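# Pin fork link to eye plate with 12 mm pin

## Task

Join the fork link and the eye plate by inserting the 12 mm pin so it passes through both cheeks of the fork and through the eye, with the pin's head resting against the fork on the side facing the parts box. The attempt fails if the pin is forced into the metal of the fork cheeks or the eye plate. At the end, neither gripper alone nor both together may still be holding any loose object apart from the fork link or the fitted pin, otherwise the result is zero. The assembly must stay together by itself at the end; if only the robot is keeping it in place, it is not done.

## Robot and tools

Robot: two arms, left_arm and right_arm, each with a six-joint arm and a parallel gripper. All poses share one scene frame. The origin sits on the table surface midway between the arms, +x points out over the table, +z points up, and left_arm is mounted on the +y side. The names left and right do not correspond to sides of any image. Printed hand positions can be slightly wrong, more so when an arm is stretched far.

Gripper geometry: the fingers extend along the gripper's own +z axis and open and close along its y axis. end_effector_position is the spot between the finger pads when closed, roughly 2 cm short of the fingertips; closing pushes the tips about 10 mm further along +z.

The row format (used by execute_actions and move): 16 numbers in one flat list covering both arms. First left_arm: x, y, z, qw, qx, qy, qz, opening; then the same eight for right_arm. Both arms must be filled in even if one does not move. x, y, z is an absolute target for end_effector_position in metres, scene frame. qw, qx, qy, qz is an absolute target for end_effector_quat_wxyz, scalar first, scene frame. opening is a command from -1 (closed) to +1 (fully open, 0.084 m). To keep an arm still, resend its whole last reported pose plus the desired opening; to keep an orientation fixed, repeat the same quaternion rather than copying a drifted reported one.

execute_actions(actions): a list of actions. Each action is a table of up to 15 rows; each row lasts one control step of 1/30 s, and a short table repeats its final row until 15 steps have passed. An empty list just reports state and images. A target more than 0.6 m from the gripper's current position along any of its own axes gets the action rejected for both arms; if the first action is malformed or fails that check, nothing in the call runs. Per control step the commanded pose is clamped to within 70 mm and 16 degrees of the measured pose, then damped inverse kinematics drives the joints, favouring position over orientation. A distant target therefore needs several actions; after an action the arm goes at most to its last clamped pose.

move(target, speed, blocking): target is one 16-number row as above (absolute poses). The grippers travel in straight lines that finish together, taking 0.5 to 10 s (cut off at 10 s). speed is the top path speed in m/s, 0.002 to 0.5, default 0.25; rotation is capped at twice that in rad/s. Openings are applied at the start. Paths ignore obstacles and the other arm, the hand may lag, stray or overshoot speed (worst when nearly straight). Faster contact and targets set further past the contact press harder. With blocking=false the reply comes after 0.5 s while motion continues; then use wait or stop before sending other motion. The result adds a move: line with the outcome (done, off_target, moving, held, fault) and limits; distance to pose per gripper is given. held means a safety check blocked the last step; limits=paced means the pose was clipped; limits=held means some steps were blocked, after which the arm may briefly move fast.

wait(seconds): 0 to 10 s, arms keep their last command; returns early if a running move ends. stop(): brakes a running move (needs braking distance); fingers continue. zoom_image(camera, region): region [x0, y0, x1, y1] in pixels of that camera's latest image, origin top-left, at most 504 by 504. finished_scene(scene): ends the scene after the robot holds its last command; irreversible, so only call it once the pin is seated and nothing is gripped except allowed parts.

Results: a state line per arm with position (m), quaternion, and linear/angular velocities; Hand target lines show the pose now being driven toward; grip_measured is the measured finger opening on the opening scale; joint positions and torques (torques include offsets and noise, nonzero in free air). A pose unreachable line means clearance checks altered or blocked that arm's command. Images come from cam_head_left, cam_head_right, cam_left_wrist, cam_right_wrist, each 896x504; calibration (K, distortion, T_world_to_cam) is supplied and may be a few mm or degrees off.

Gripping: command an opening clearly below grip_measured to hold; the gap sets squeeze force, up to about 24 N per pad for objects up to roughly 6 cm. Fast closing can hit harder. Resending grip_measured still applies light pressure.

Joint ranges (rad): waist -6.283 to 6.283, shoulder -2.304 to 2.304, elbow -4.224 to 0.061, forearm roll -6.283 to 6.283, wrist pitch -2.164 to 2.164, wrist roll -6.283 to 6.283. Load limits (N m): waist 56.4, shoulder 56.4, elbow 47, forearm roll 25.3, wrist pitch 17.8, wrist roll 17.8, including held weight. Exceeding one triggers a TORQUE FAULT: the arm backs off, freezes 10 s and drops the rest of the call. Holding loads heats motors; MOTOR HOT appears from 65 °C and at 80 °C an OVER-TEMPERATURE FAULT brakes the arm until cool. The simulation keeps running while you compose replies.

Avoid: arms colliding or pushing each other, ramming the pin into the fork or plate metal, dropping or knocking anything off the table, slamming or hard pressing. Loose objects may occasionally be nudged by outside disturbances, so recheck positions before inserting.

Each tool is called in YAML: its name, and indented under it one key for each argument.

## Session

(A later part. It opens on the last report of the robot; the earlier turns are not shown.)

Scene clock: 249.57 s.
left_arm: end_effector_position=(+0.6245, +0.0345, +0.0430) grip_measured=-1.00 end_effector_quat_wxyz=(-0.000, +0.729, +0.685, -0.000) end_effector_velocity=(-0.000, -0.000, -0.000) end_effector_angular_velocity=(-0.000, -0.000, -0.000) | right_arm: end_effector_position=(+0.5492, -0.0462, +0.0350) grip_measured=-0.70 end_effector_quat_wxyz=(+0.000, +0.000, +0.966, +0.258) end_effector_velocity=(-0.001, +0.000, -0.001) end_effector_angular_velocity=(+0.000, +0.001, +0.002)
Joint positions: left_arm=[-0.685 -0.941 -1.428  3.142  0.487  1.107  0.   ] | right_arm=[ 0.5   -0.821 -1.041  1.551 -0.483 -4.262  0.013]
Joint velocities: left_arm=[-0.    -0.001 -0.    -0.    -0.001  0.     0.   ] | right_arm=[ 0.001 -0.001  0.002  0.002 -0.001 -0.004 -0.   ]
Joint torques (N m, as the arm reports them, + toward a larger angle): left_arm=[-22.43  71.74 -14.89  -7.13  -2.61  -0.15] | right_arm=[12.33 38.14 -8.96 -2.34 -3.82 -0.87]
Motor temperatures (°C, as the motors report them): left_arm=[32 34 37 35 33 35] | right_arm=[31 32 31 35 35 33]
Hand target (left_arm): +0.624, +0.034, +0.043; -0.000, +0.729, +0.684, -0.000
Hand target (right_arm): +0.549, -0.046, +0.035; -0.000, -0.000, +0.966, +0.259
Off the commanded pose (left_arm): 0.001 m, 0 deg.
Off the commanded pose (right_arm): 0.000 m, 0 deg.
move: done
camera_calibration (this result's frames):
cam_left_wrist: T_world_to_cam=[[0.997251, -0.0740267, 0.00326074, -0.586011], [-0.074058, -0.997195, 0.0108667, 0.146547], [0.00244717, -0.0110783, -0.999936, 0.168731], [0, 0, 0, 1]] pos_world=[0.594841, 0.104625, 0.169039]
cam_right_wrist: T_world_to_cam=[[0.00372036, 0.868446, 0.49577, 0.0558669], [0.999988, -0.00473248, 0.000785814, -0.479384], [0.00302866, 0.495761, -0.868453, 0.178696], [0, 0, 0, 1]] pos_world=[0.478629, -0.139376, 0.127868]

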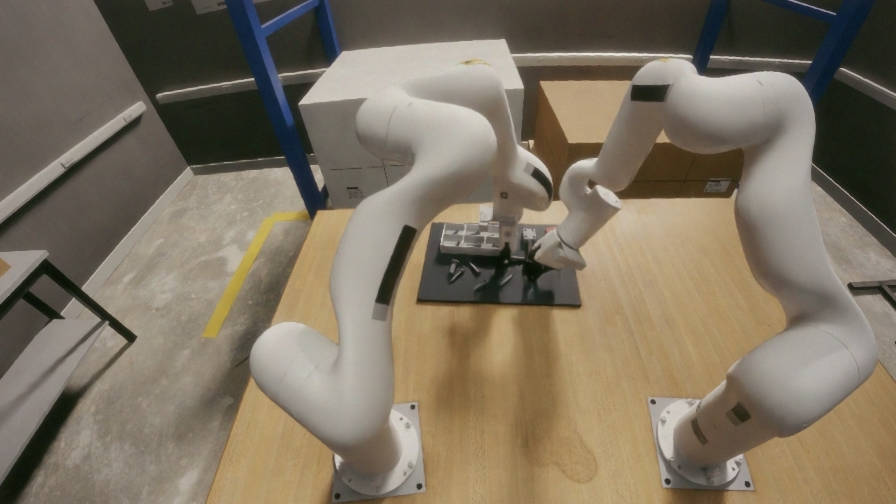

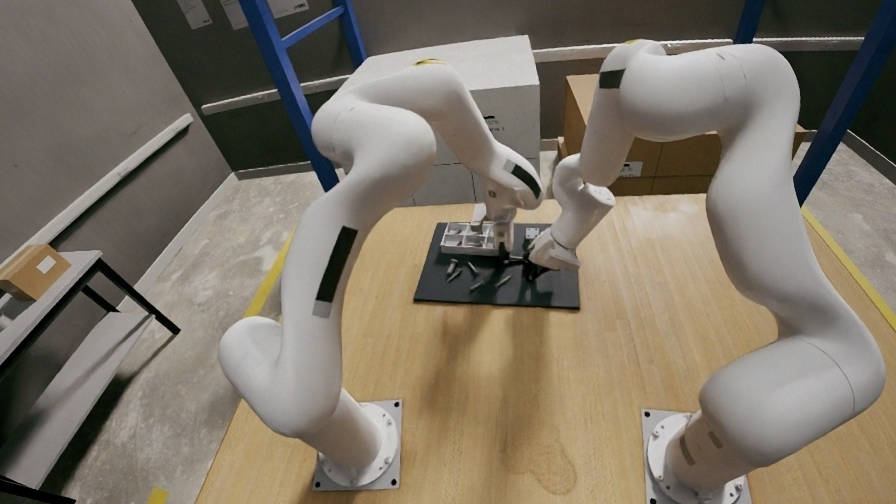

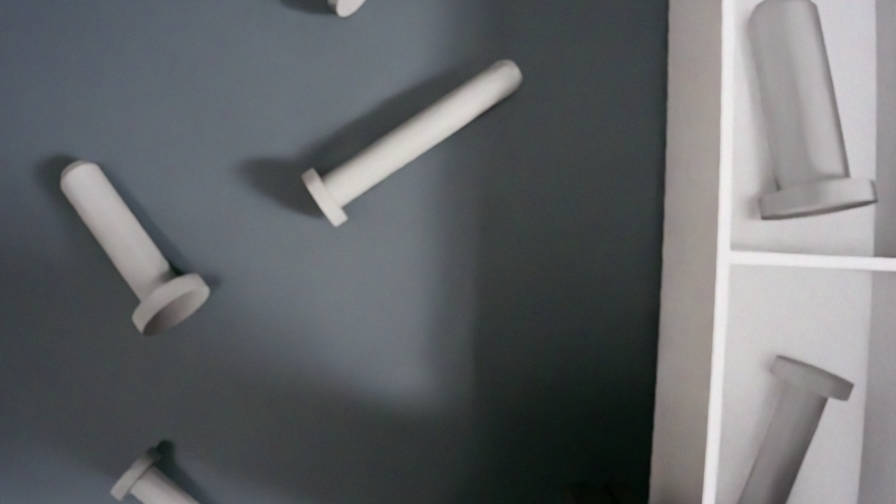

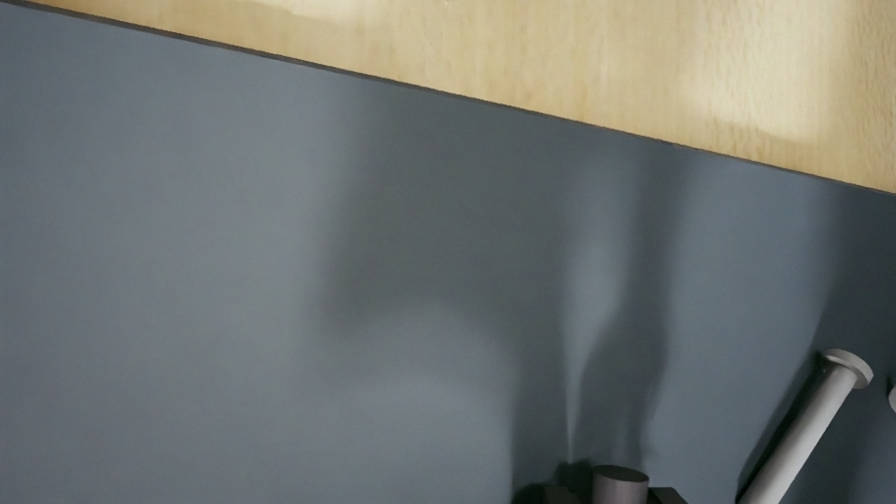

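move:
  target: [0.614,0.038,0.046,0,0.729,0.684,0,-1,0.553,-0.046,0.035,0,0,0.966,0.259,-1]
  speed: 0.01

move:
  target: [0.614,0.031,0.046,0,0.729,0.684,0,-1,0.553,-0.046,0.035,0,0,0.966,0.259,-1]
  speed: 0.005

zoom_image:
  camera: "cam_head_left"
  region: [470,220,570,290]

Scene clock: 252.73 s.
left_arm: end_effector_position=(+0.6143, +0.0376, +0.0460) grip_measured=-1.00 end_effector_quat_wxyz=(+0.000, +0.729, +0.684, +0.000) end_effector_velocity=(-0.003, +0.002, +0.000) end_effector_angular_velocity=(+0.003, +0.005, +0.002) | right_arm: end_effector_position=(+0.5520, -0.0459, +0.0347) grip_measured=-0.69 end_effector_quat_wxyz=(-0.001, -0.000, +0.966, +0.259) end_effector_velocity=(+0.000, +0.000, -0.001) end_effector_angular_velocity=(-0.001, -0.000, +0.003)
Joint positions: left_arm=[-0.689 -0.915 -1.387  3.142  0.471  1.105  0.   ] | right_arm=[ 0.497 -0.826 -1.051  1.537 -0.486 -4.249  0.013]
Joint velocities: left_arm=[ 0.001  0.004  0.009 -0.001  0.001 -0.     0.   ] | right_arm=[ 0.001 -0.002 -0.003 -0.004  0.     0.002 -0.   ]
Joint torques (N m, as the arm reports them, + toward a larger angle): left_arm=[ 6.38 69.07 -9.69 -1.26  0.34 -0.32] | right_arm=[ -1.    43.46 -17.72   0.35  -0.62  -1.19]
Motor temperatures (°C, as the motors report them): left_arm=[32 34 37 35 33 35] | right_arm=[31 32 31 35 35 33]
Hand target (left_arm): +0.614, +0.038, +0.046; -0.000, +0.729, +0.684, +0.000
Hand target (right_arm): +0.553, -0.046, +0.035; +0.000, +0.000, +0.966, +0.259
Off the commanded pose (left_arm): 0.000 m, 0 deg.
Off the commanded pose (right_arm): 0.001 m, 0 deg.
move: done
camera_calibration (this result's frames):
cam_left_wrist: T_world_to_cam=[[0.997112, -0.0758387, 0.00407234, -0.575429], [-0.0758805, -0.997052, 0.0113478, 0.149943], [0.00319973, -0.0116241, -0.999927, 0.171391], [0, 0, 0, 1]] pos_world=[0.584596, 0.107853, 0.172021]
cam_right_wrist: T_world_to_cam=[[0.00380665, 0.867682, 0.497104, 0.0555826], [0.999992, -0.00370182, -0.00119615, -0.482154], [0.000802311, 0.497105, -0.86769, 0.179574], [0, 0, 0, 1]] pos_world=[0.481794, -0.13928, 0.127607]

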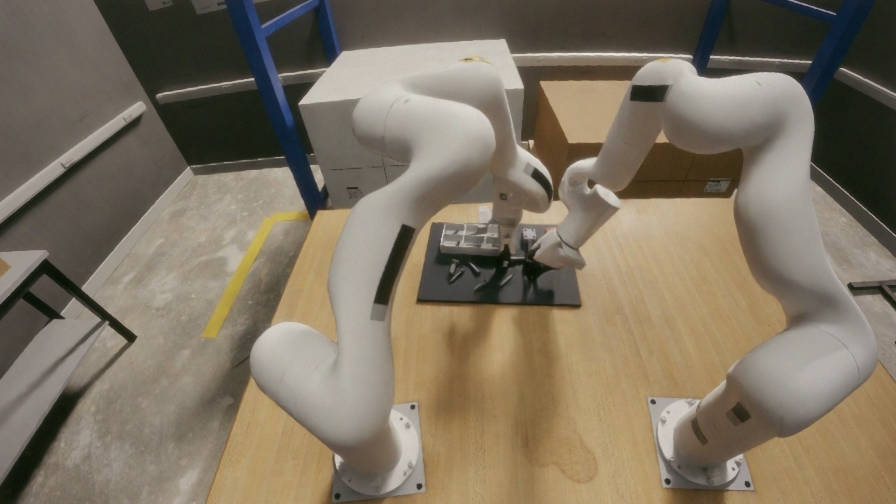

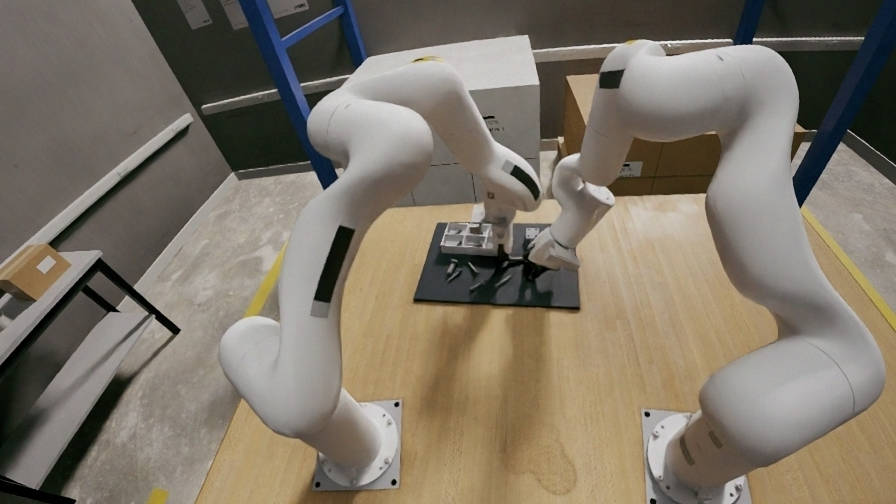

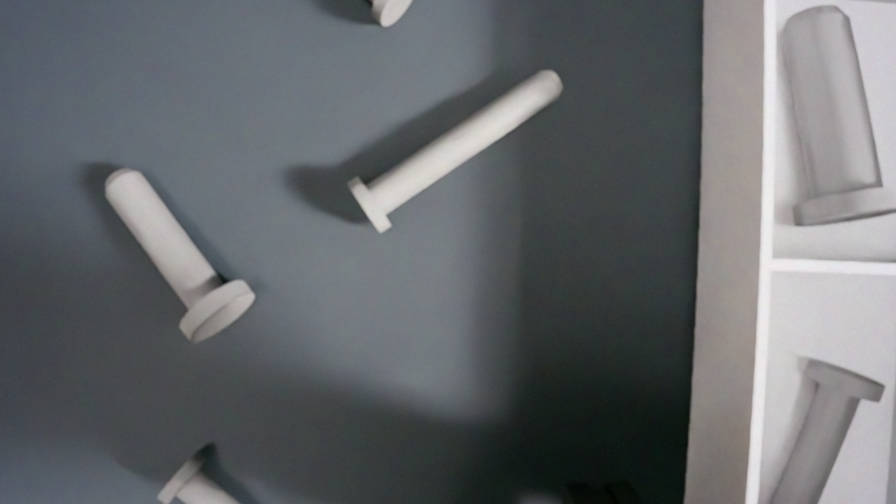

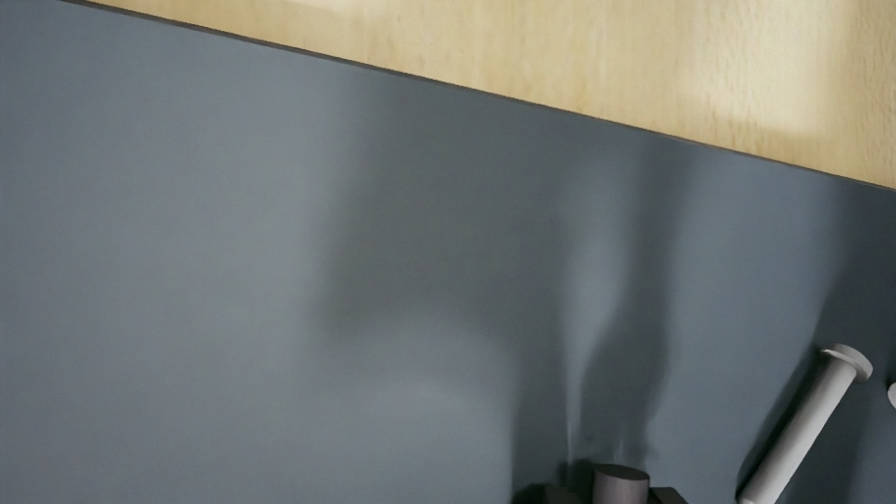

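Scene clock: 254.27 s.
left_arm: end_effector_position=(+0.6132, +0.0334, +0.0458) grip_measured=-1.00 end_effector_quat_wxyz=(-0.003, +0.729, +0.685, -0.001) end_effector_velocity=(+0.001, -0.000, +0.001) end_effector_angular_velocity=(+0.001, +0.002, +0.001) | right_arm: end_effector_position=(+0.5530, -0.0462, +0.0349) grip_measured=-0.70 end_effector_quat_wxyz=(+0.000, +0.000, +0.966, +0.259) end_effector_velocity=(+0.000, +0.000, +0.000) end_effector_angular_velocity=(+0.001, -0.000, +0.000)
Joint positions: left_arm=[-0.696 -0.922 -1.399  3.142  0.484  1.096  0.   ] | right_arm=[ 0.497 -0.826 -1.052  1.537 -0.484 -4.249  0.013]
Joint velocities: left_arm=[-0.    -0.    -0.004 -0.     0.006 -0.001  0.   ] | right_arm=[ 0.    -0.    -0.001  0.    -0.001 -0.     0.   ]
Joint torques (N m, as the arm reports them, + toward a larger angle): left_arm=[-25.47  71.65 -18.41  -7.16  -4.53  -0.09] | right_arm=[  5.75  43.22 -16.25   0.05  -2.81  -0.89]
Motor temperatures (°C, as the motors report them): left_arm=[32 34 37 35 33 35] | right_arm=[31 32 31 35 35 33]
Hand target (left_arm): +0.614, +0.031, +0.046; -0.000, +0.729, +0.684, -0.000
Hand target (right_arm): +0.553, -0.046, +0.035; +0.000, +0.000, +0.966, +0.259
Off the commanded pose (left_arm): 0.003 m, 0 deg.
Off the commanded pose (right_arm): 0.000 m, 0 deg.
move: done
camera_calibration (this result's frames):
cam_left_wrist: T_world_to_cam=[[0.997275, -0.0737144, -0.00284022, -0.574546], [-0.0736908, -0.997252, 0.00767296, 0.144469], [-0.00339802, -0.00744276, -0.999967, 0.175028], [0, 0, 0, 1]] pos_world=[0.584222, 0.103022, 0.172282]
cam_right_wrist: T_world_to_cam=[[0.00385638, 0.868181, 0.496233, 0.0557422], [0.999989, -0.00466342, 0.000387622, -0.483195], [0.00265067, 0.496226, -0.868189, 0.178827], [0, 0, 0, 1]] pos_world=[0.4825, -0.139386, 0.127781]

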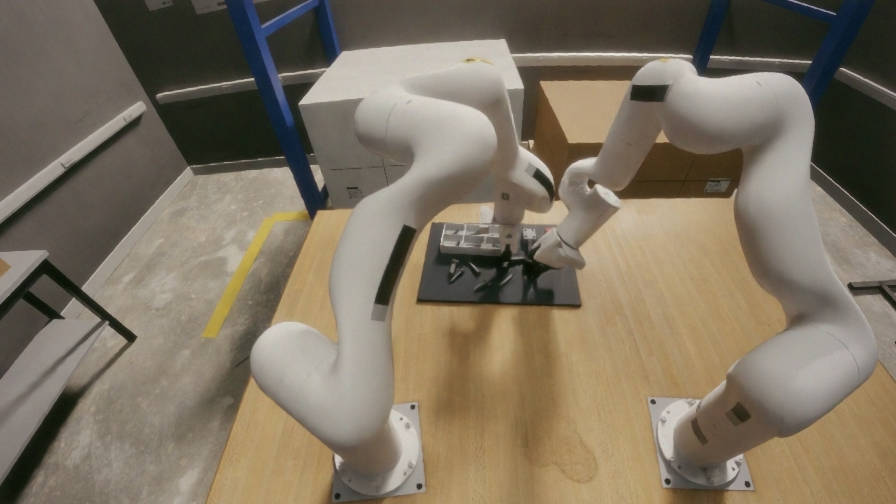

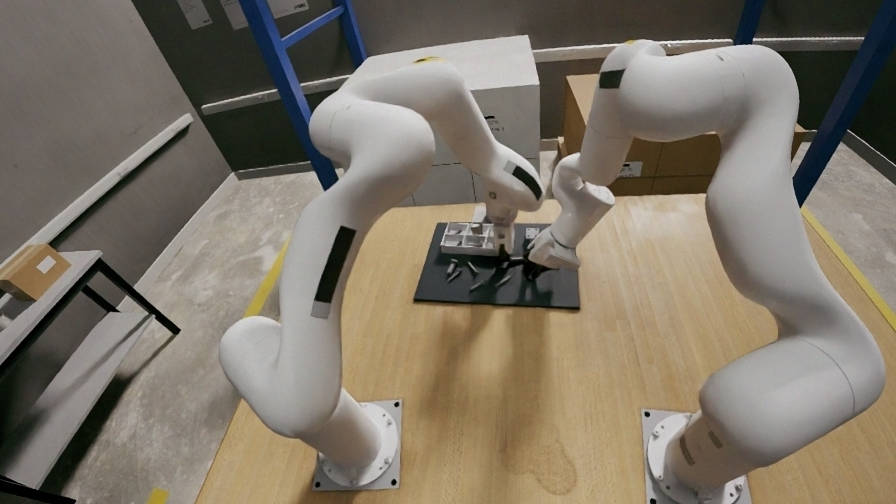

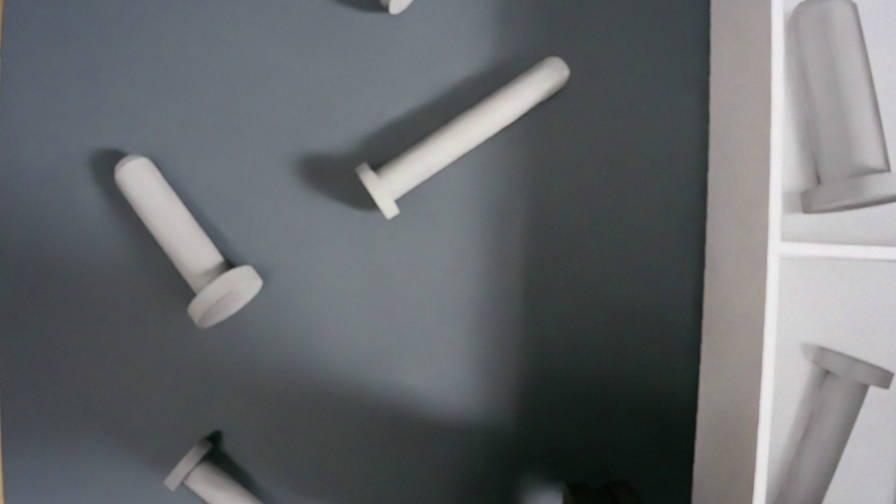

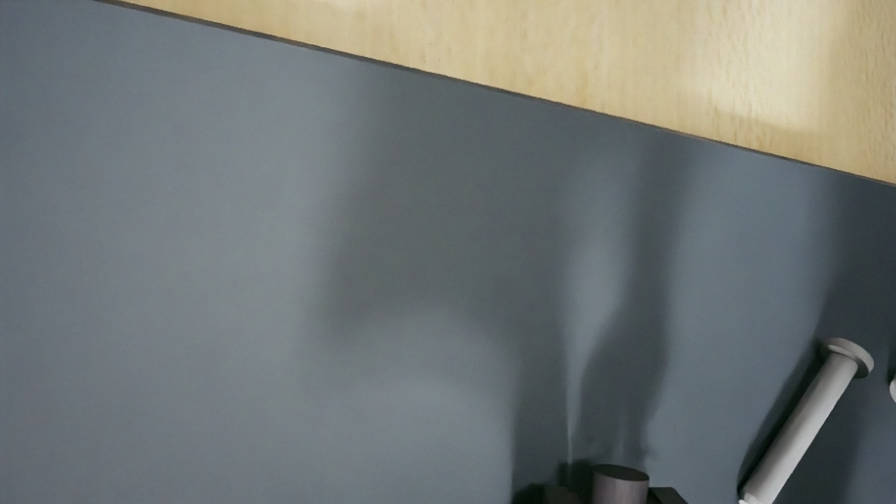

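Region (470, 220, 570, 290) of cam_head_left's 896x504 image, scaled by 5.040, with more detail than that image has; it fills the top 353 rows of this view, and the rest is white.

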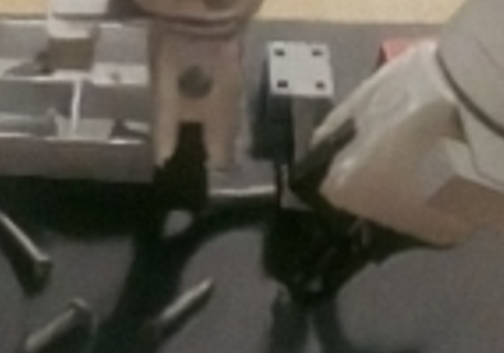

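move:
  target: [0.614,0.06,0.10,0,0.729,0.684,0,-1,0.553,-0.046,0.035,0,0,0.966,0.259,-0.2]
  speed: 0.08

move:
  target: [0.6,0.25,0.2,0,0,1,0,-1,0.56,-0.06,0.16,0,0,1,0,-0.2]

move:
  target: [0.6,0.25,0.2,0,0,1,0,-1,0.69,0.0,0.15,0,0,1,0,-0.2]

Scene clock: 257.27 s.
left_arm: end_effector_position=(+0.6138, +0.0599, +0.0996) grip_measured=-1.00 end_effector_quat_wxyz=(-0.000, +0.729, +0.684, -0.000) end_effector_velocity=(+0.001, +0.001, +0.003) end_effector_angular_velocity=(-0.001, -0.002, +0.001) | right_arm: end_effector_position=(+0.5533, -0.0457, +0.0354) grip_measured=-0.22 end_effector_quat_wxyz=(+0.000, -0.000, +0.966, +0.259) end_effector_velocity=(-0.000, -0.000, -0.001) end_effector_angular_velocity=(-0.002, +0.000, +0.001)
Joint positions: left_arm=[-0.659 -0.801 -1.332  3.141  0.532  1.135  0.   ] | right_arm=[ 0.497 -0.826 -1.052  1.537 -0.486 -4.249  0.034]
Joint velocities: left_arm=[ 0.003  0.006  0.002 -0.     0.002  0.002  0.   ] | right_arm=[-0.    -0.001  0.    -0.001  0.001 -0.    -0.   ]
Joint torques (N m, as the arm reports them, + toward a larger angle): left_arm=[ 6.07 65.31 -9.74 -1.59  0.39 -0.23] | right_arm=[-3.83 24.61 -3.63 -3.58  2.66  0.22]
Motor temperatures (°C, as the motors report them): left_arm=[32 34 37 35 33 35] | right_arm=[31 32 31 35 35 33]
Hand target (left_arm): +0.614, +0.060, +0.100; +0.000, +0.729, +0.684, -0.000
Hand target (right_arm): +0.553, -0.046, +0.035; -0.000, -0.000, +0.966, +0.259
Off the commanded pose (left_arm): 0.000 m, 0 deg.
Off the commanded pose (right_arm): 0.001 m, 0 deg.
move: done
camera_calibration (this result's frames):
cam_left_wrist: T_world_to_cam=[[0.997116, -0.0758228, 0.00313953, -0.573347], [-0.0758529, -0.997059, 0.0109356, 0.171568], [0.00230112, -0.0111422, -0.999935, 0.225768], [0, 0, 0, 1]] pos_world=[0.584188, 0.130106, 0.225677]
cam_right_wrist: T_world_to_cam=[[0.00328599, 0.867463, 0.497491, 0.0552736], [0.99999, -0.00428758, 0.000871101, -0.483497], [0.00288868, 0.497483, -0.867469, 0.178914], [0, 0, 0, 1]] pos_world=[0.482794, -0.139027, 0.128125]

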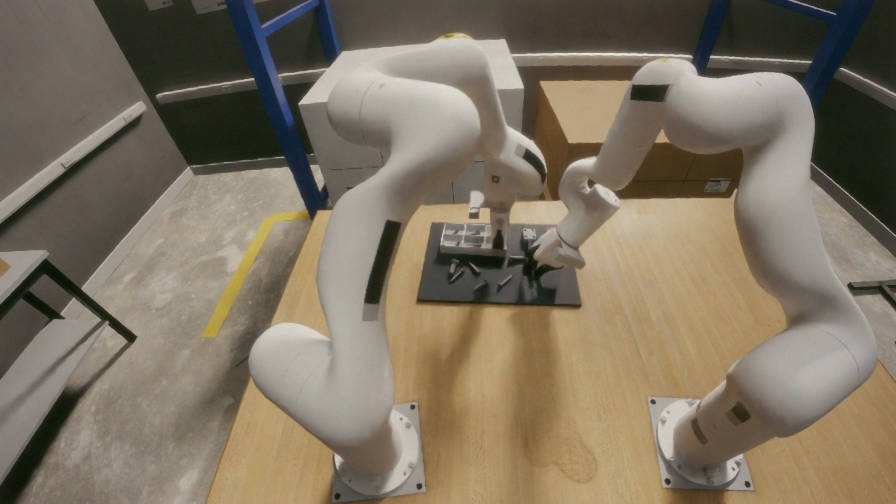

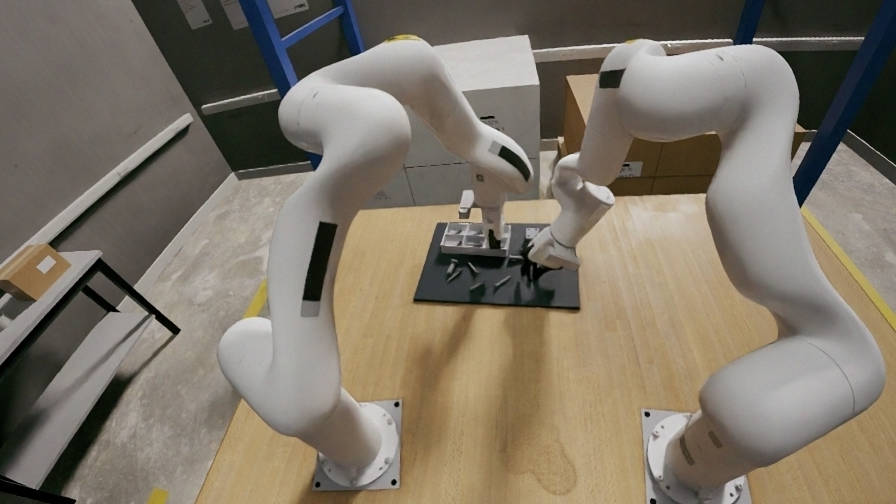

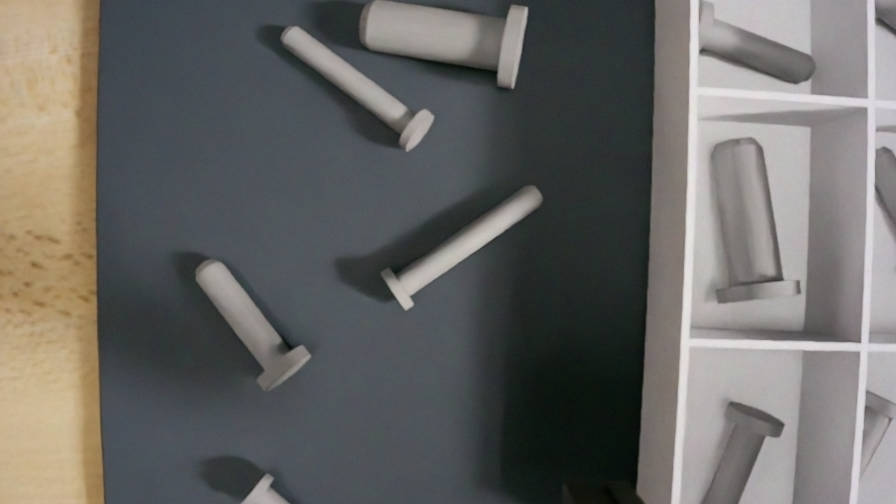

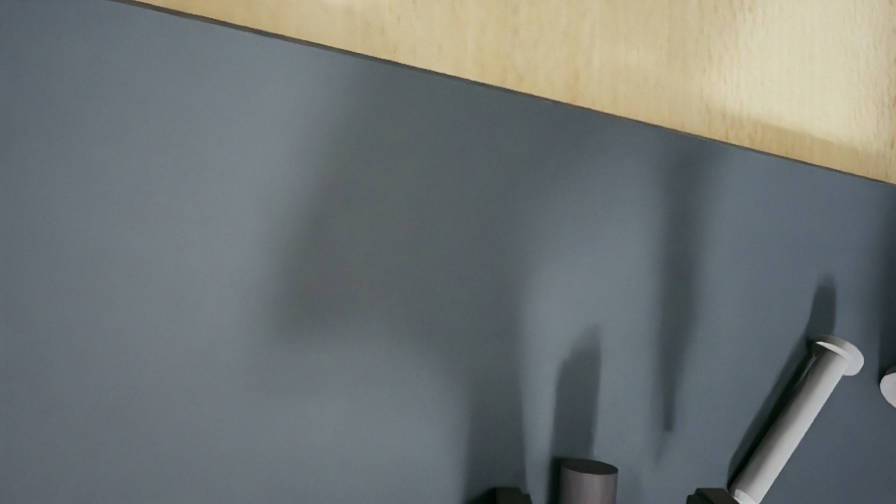

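Scene clock: 261.03 s.
left_arm: end_effector_position=(+0.5993, +0.2497, +0.1997) grip_measured=-1.00 end_effector_quat_wxyz=(+0.000, +0.001, +1.000, -0.000) end_effector_velocity=(-0.001, +0.001, +0.000) end_effector_angular_velocity=(+0.003, +0.002, +0.010) | right_arm: end_effector_position=(+0.5605, -0.0592, +0.1600) grip_measured=-0.22 end_effector_quat_wxyz=(+0.001, -0.000, +1.000, +0.002) end_effector_velocity=(+0.000, +0.000, +0.001) end_effector_angular_velocity=(-0.004, -0.000, -0.002)
Joint positions: left_arm=[-0.362 -0.48  -1.084  3.141  0.603 -0.201  0.   ] | right_arm=[ 0.666 -0.619 -1.19   0.003 -0.568 -2.602  0.035]
Joint velocities: left_arm=[ 0.001  0.001  0.001  0.005  0.003 -0.013  0.   ] | right_arm=[ 0.001 -0.    -0.002 -0.006 -0.004  0.008  0.   ]
Joint torques (N m, as the arm reports them, + toward a larger angle): left_arm=[ 6.23 54.28 -9.99 -1.5   0.39 -0.28] | right_arm=[  1.07  37.38 -14.25   0.05   0.36  -0.33]
Motor temperatures (°C, as the motors report them): left_arm=[32 34 37 35 33 35] | right_arm=[31 32 31 35 35 33]
Hand target (left_arm): +0.599, +0.250, +0.200; +0.000, +0.000, +1.000, -0.000
Hand target (right_arm): +0.561, -0.059, +0.160; +0.001, -0.000, +1.000, +0.002
Off the commanded pose (left_arm): 0.001 m, 0 deg.
Off the commanded pose (right_arm): 0.001 m, 0 deg.
move: done
camera_calibration (this result's frames):
cam_left_wrist: T_world_to_cam=[[0.0131997, 0.999908, 0.00314783, -0.223834], [0.99985, -0.0132343, 0.0112163, -0.531819], [0.0112569, 0.0029993, -0.999932, 0.319033], [0, 0, 0, 1]] pos_world=[0.531102, 0.215818, 0.325681]
cam_right_wrist: T_world_to_cam=[[0.0033606, 0.999994, -0.000747581, 0.0925446], [0.999983, -0.00335697, 0.00480534, -0.49149], [0.0048028, -0.000763716, -0.999988, 0.284325], [0, 0, 0, 1]] pos_world=[0.489804, -0.0939768, 0.286752]

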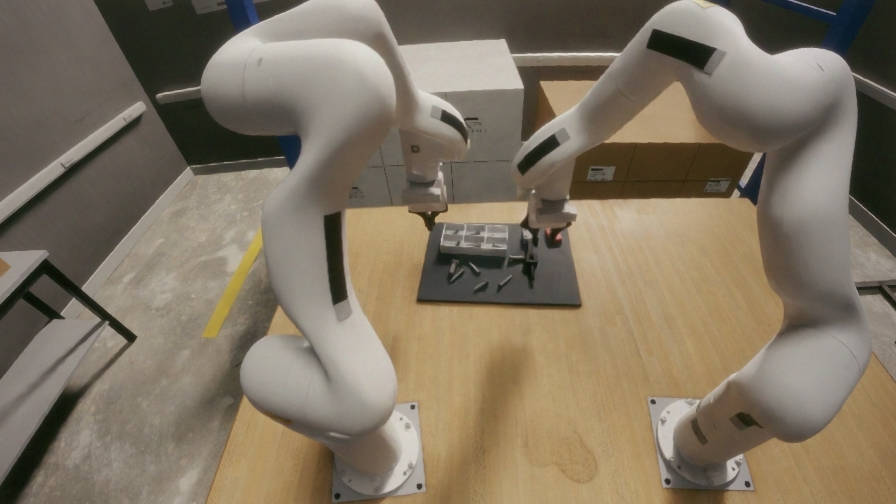

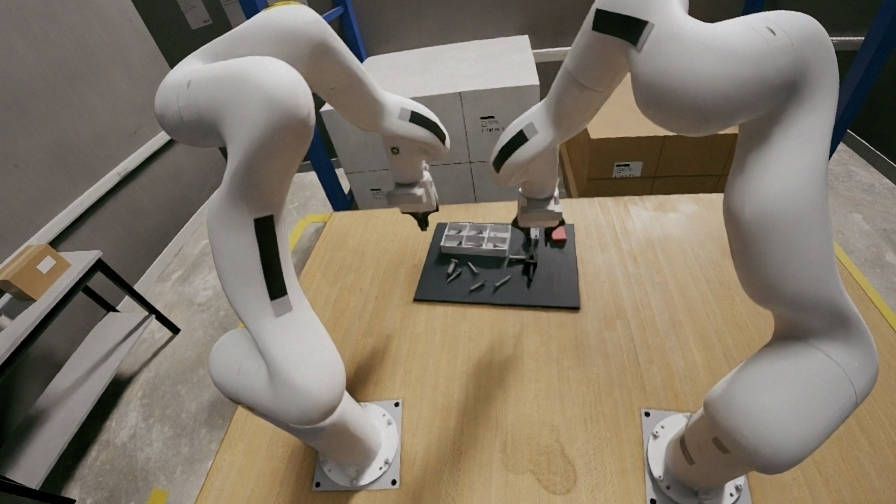

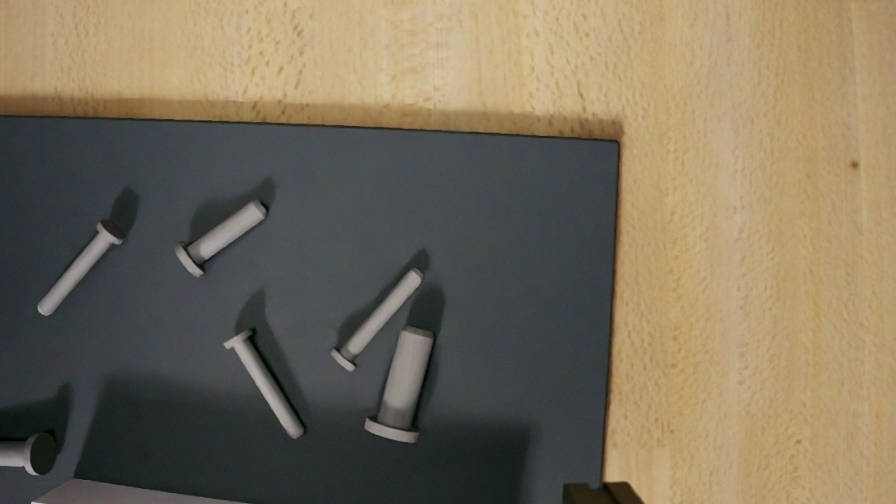

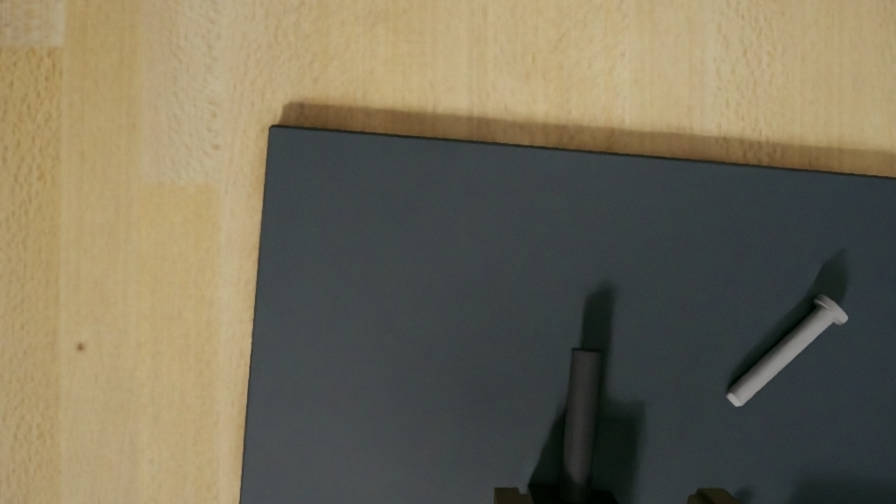

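Scene clock: 262.27 s.
left_arm: end_effector_position=(+0.6000, +0.2500, +0.2000) grip_measured=-1.00 end_effector_quat_wxyz=(+0.000, +0.000, +1.000, -0.000) end_effector_velocity=(-0.000, -0.000, -0.001) end_effector_angular_velocity=(+0.000, +0.002, -0.000) | right_arm: end_effector_position=(+0.6899, -0.0000, +0.1496) grip_measured=-0.22 end_effector_quat_wxyz=(+0.000, -0.000, +1.000, +0.000) end_effector_velocity=(+0.001, +0.001, -0.001) end_effector_angular_velocity=(-0.002, +0.004, +0.000)
Joint positions: left_arm=[-0.361 -0.481 -1.086  3.142  0.605 -0.202  0.   ] | right_arm=[ 0.645 -0.953 -1.737  0.    -0.784 -2.621  0.035]
Joint velocities: left_arm=[-0.    -0.001 -0.    -0.     0.001  0.     0.   ] | right_arm=[ 0.    -0.007 -0.01   0.    -0.008 -0.    -0.   ]
Joint torques (N m, as the arm reports them, + toward a larger angle): left_arm=[  5.99  54.66 -10.29  -1.66   0.37  -0.25] | right_arm=[ -1.77  46.5  -15.31  -0.85  -0.04  -0.28]
Motor temperatures (°C, as the motors report them): left_arm=[32 34 37 35 33 35] | right_arm=[31 32 31 35 35 33]
Hand target (left_arm): +0.600, +0.250, +0.200; +0.000, +0.000, +1.000, -0.000
Hand target (right_arm): +0.690, +0.000, +0.149; -0.000, -0.000, +1.000, +0.000
Off the commanded pose (left_arm): 0.000 m, 0 deg.
Off the commanded pose (right_arm): 0.000 m, 0 deg.
move: done
camera_calibration (this result's frames):
cam_left_wrist: T_world_to_cam=[[0.0121195, 0.999921, 0.00336082, -0.223519], [0.999866, -0.0121556, 0.0109481, -0.53273], [0.0109881, 0.00322769, -0.999934, 0.319475], [0, 0, 0, 1]] pos_world=[0.531857, 0.215994, 0.326038]
cam_right_wrist: T_world_to_cam=[[0.00346844, 0.999987, -0.00380373, 0.0332826], [0.99999, -0.00345827, 0.00267793, -0.620259], [0.00266474, -0.00381298, -0.999989, 0.274809], [0, 0, 0, 1]] pos_world=[0.619406, -0.0343793, 0.276594]

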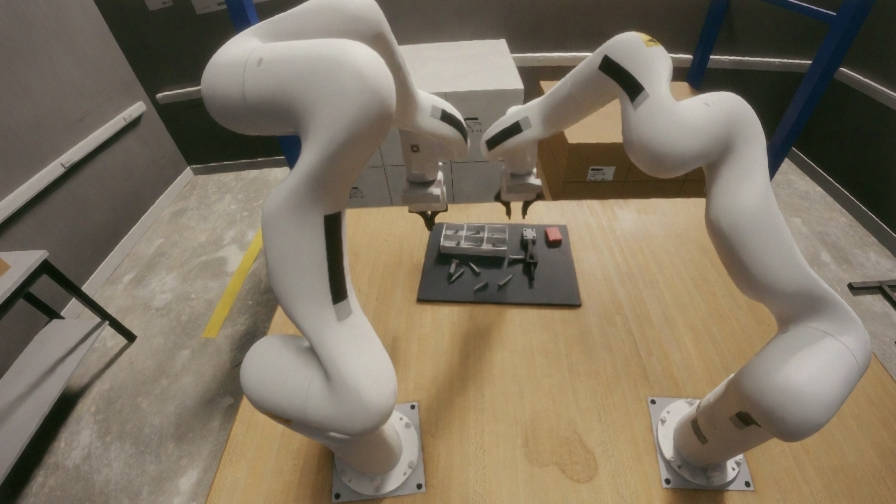

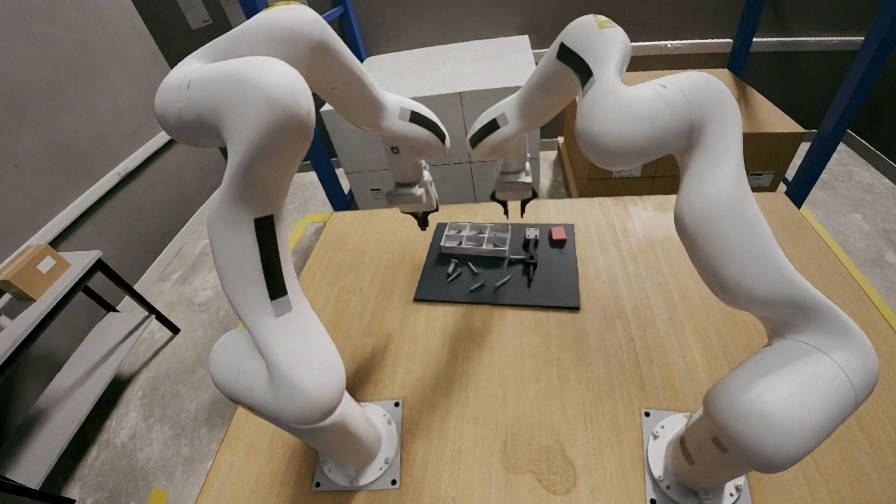

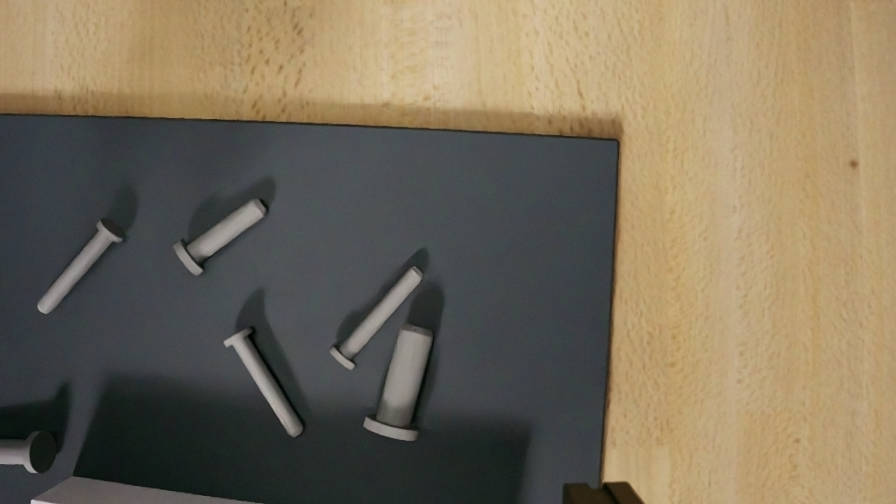

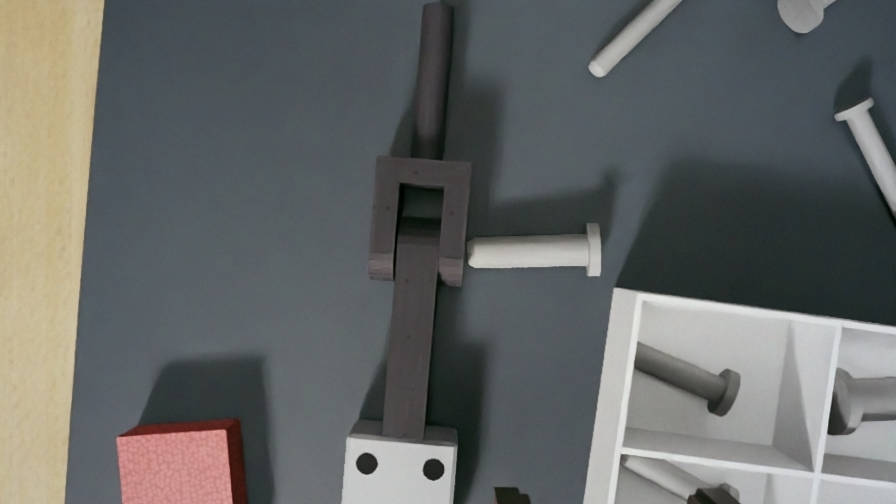

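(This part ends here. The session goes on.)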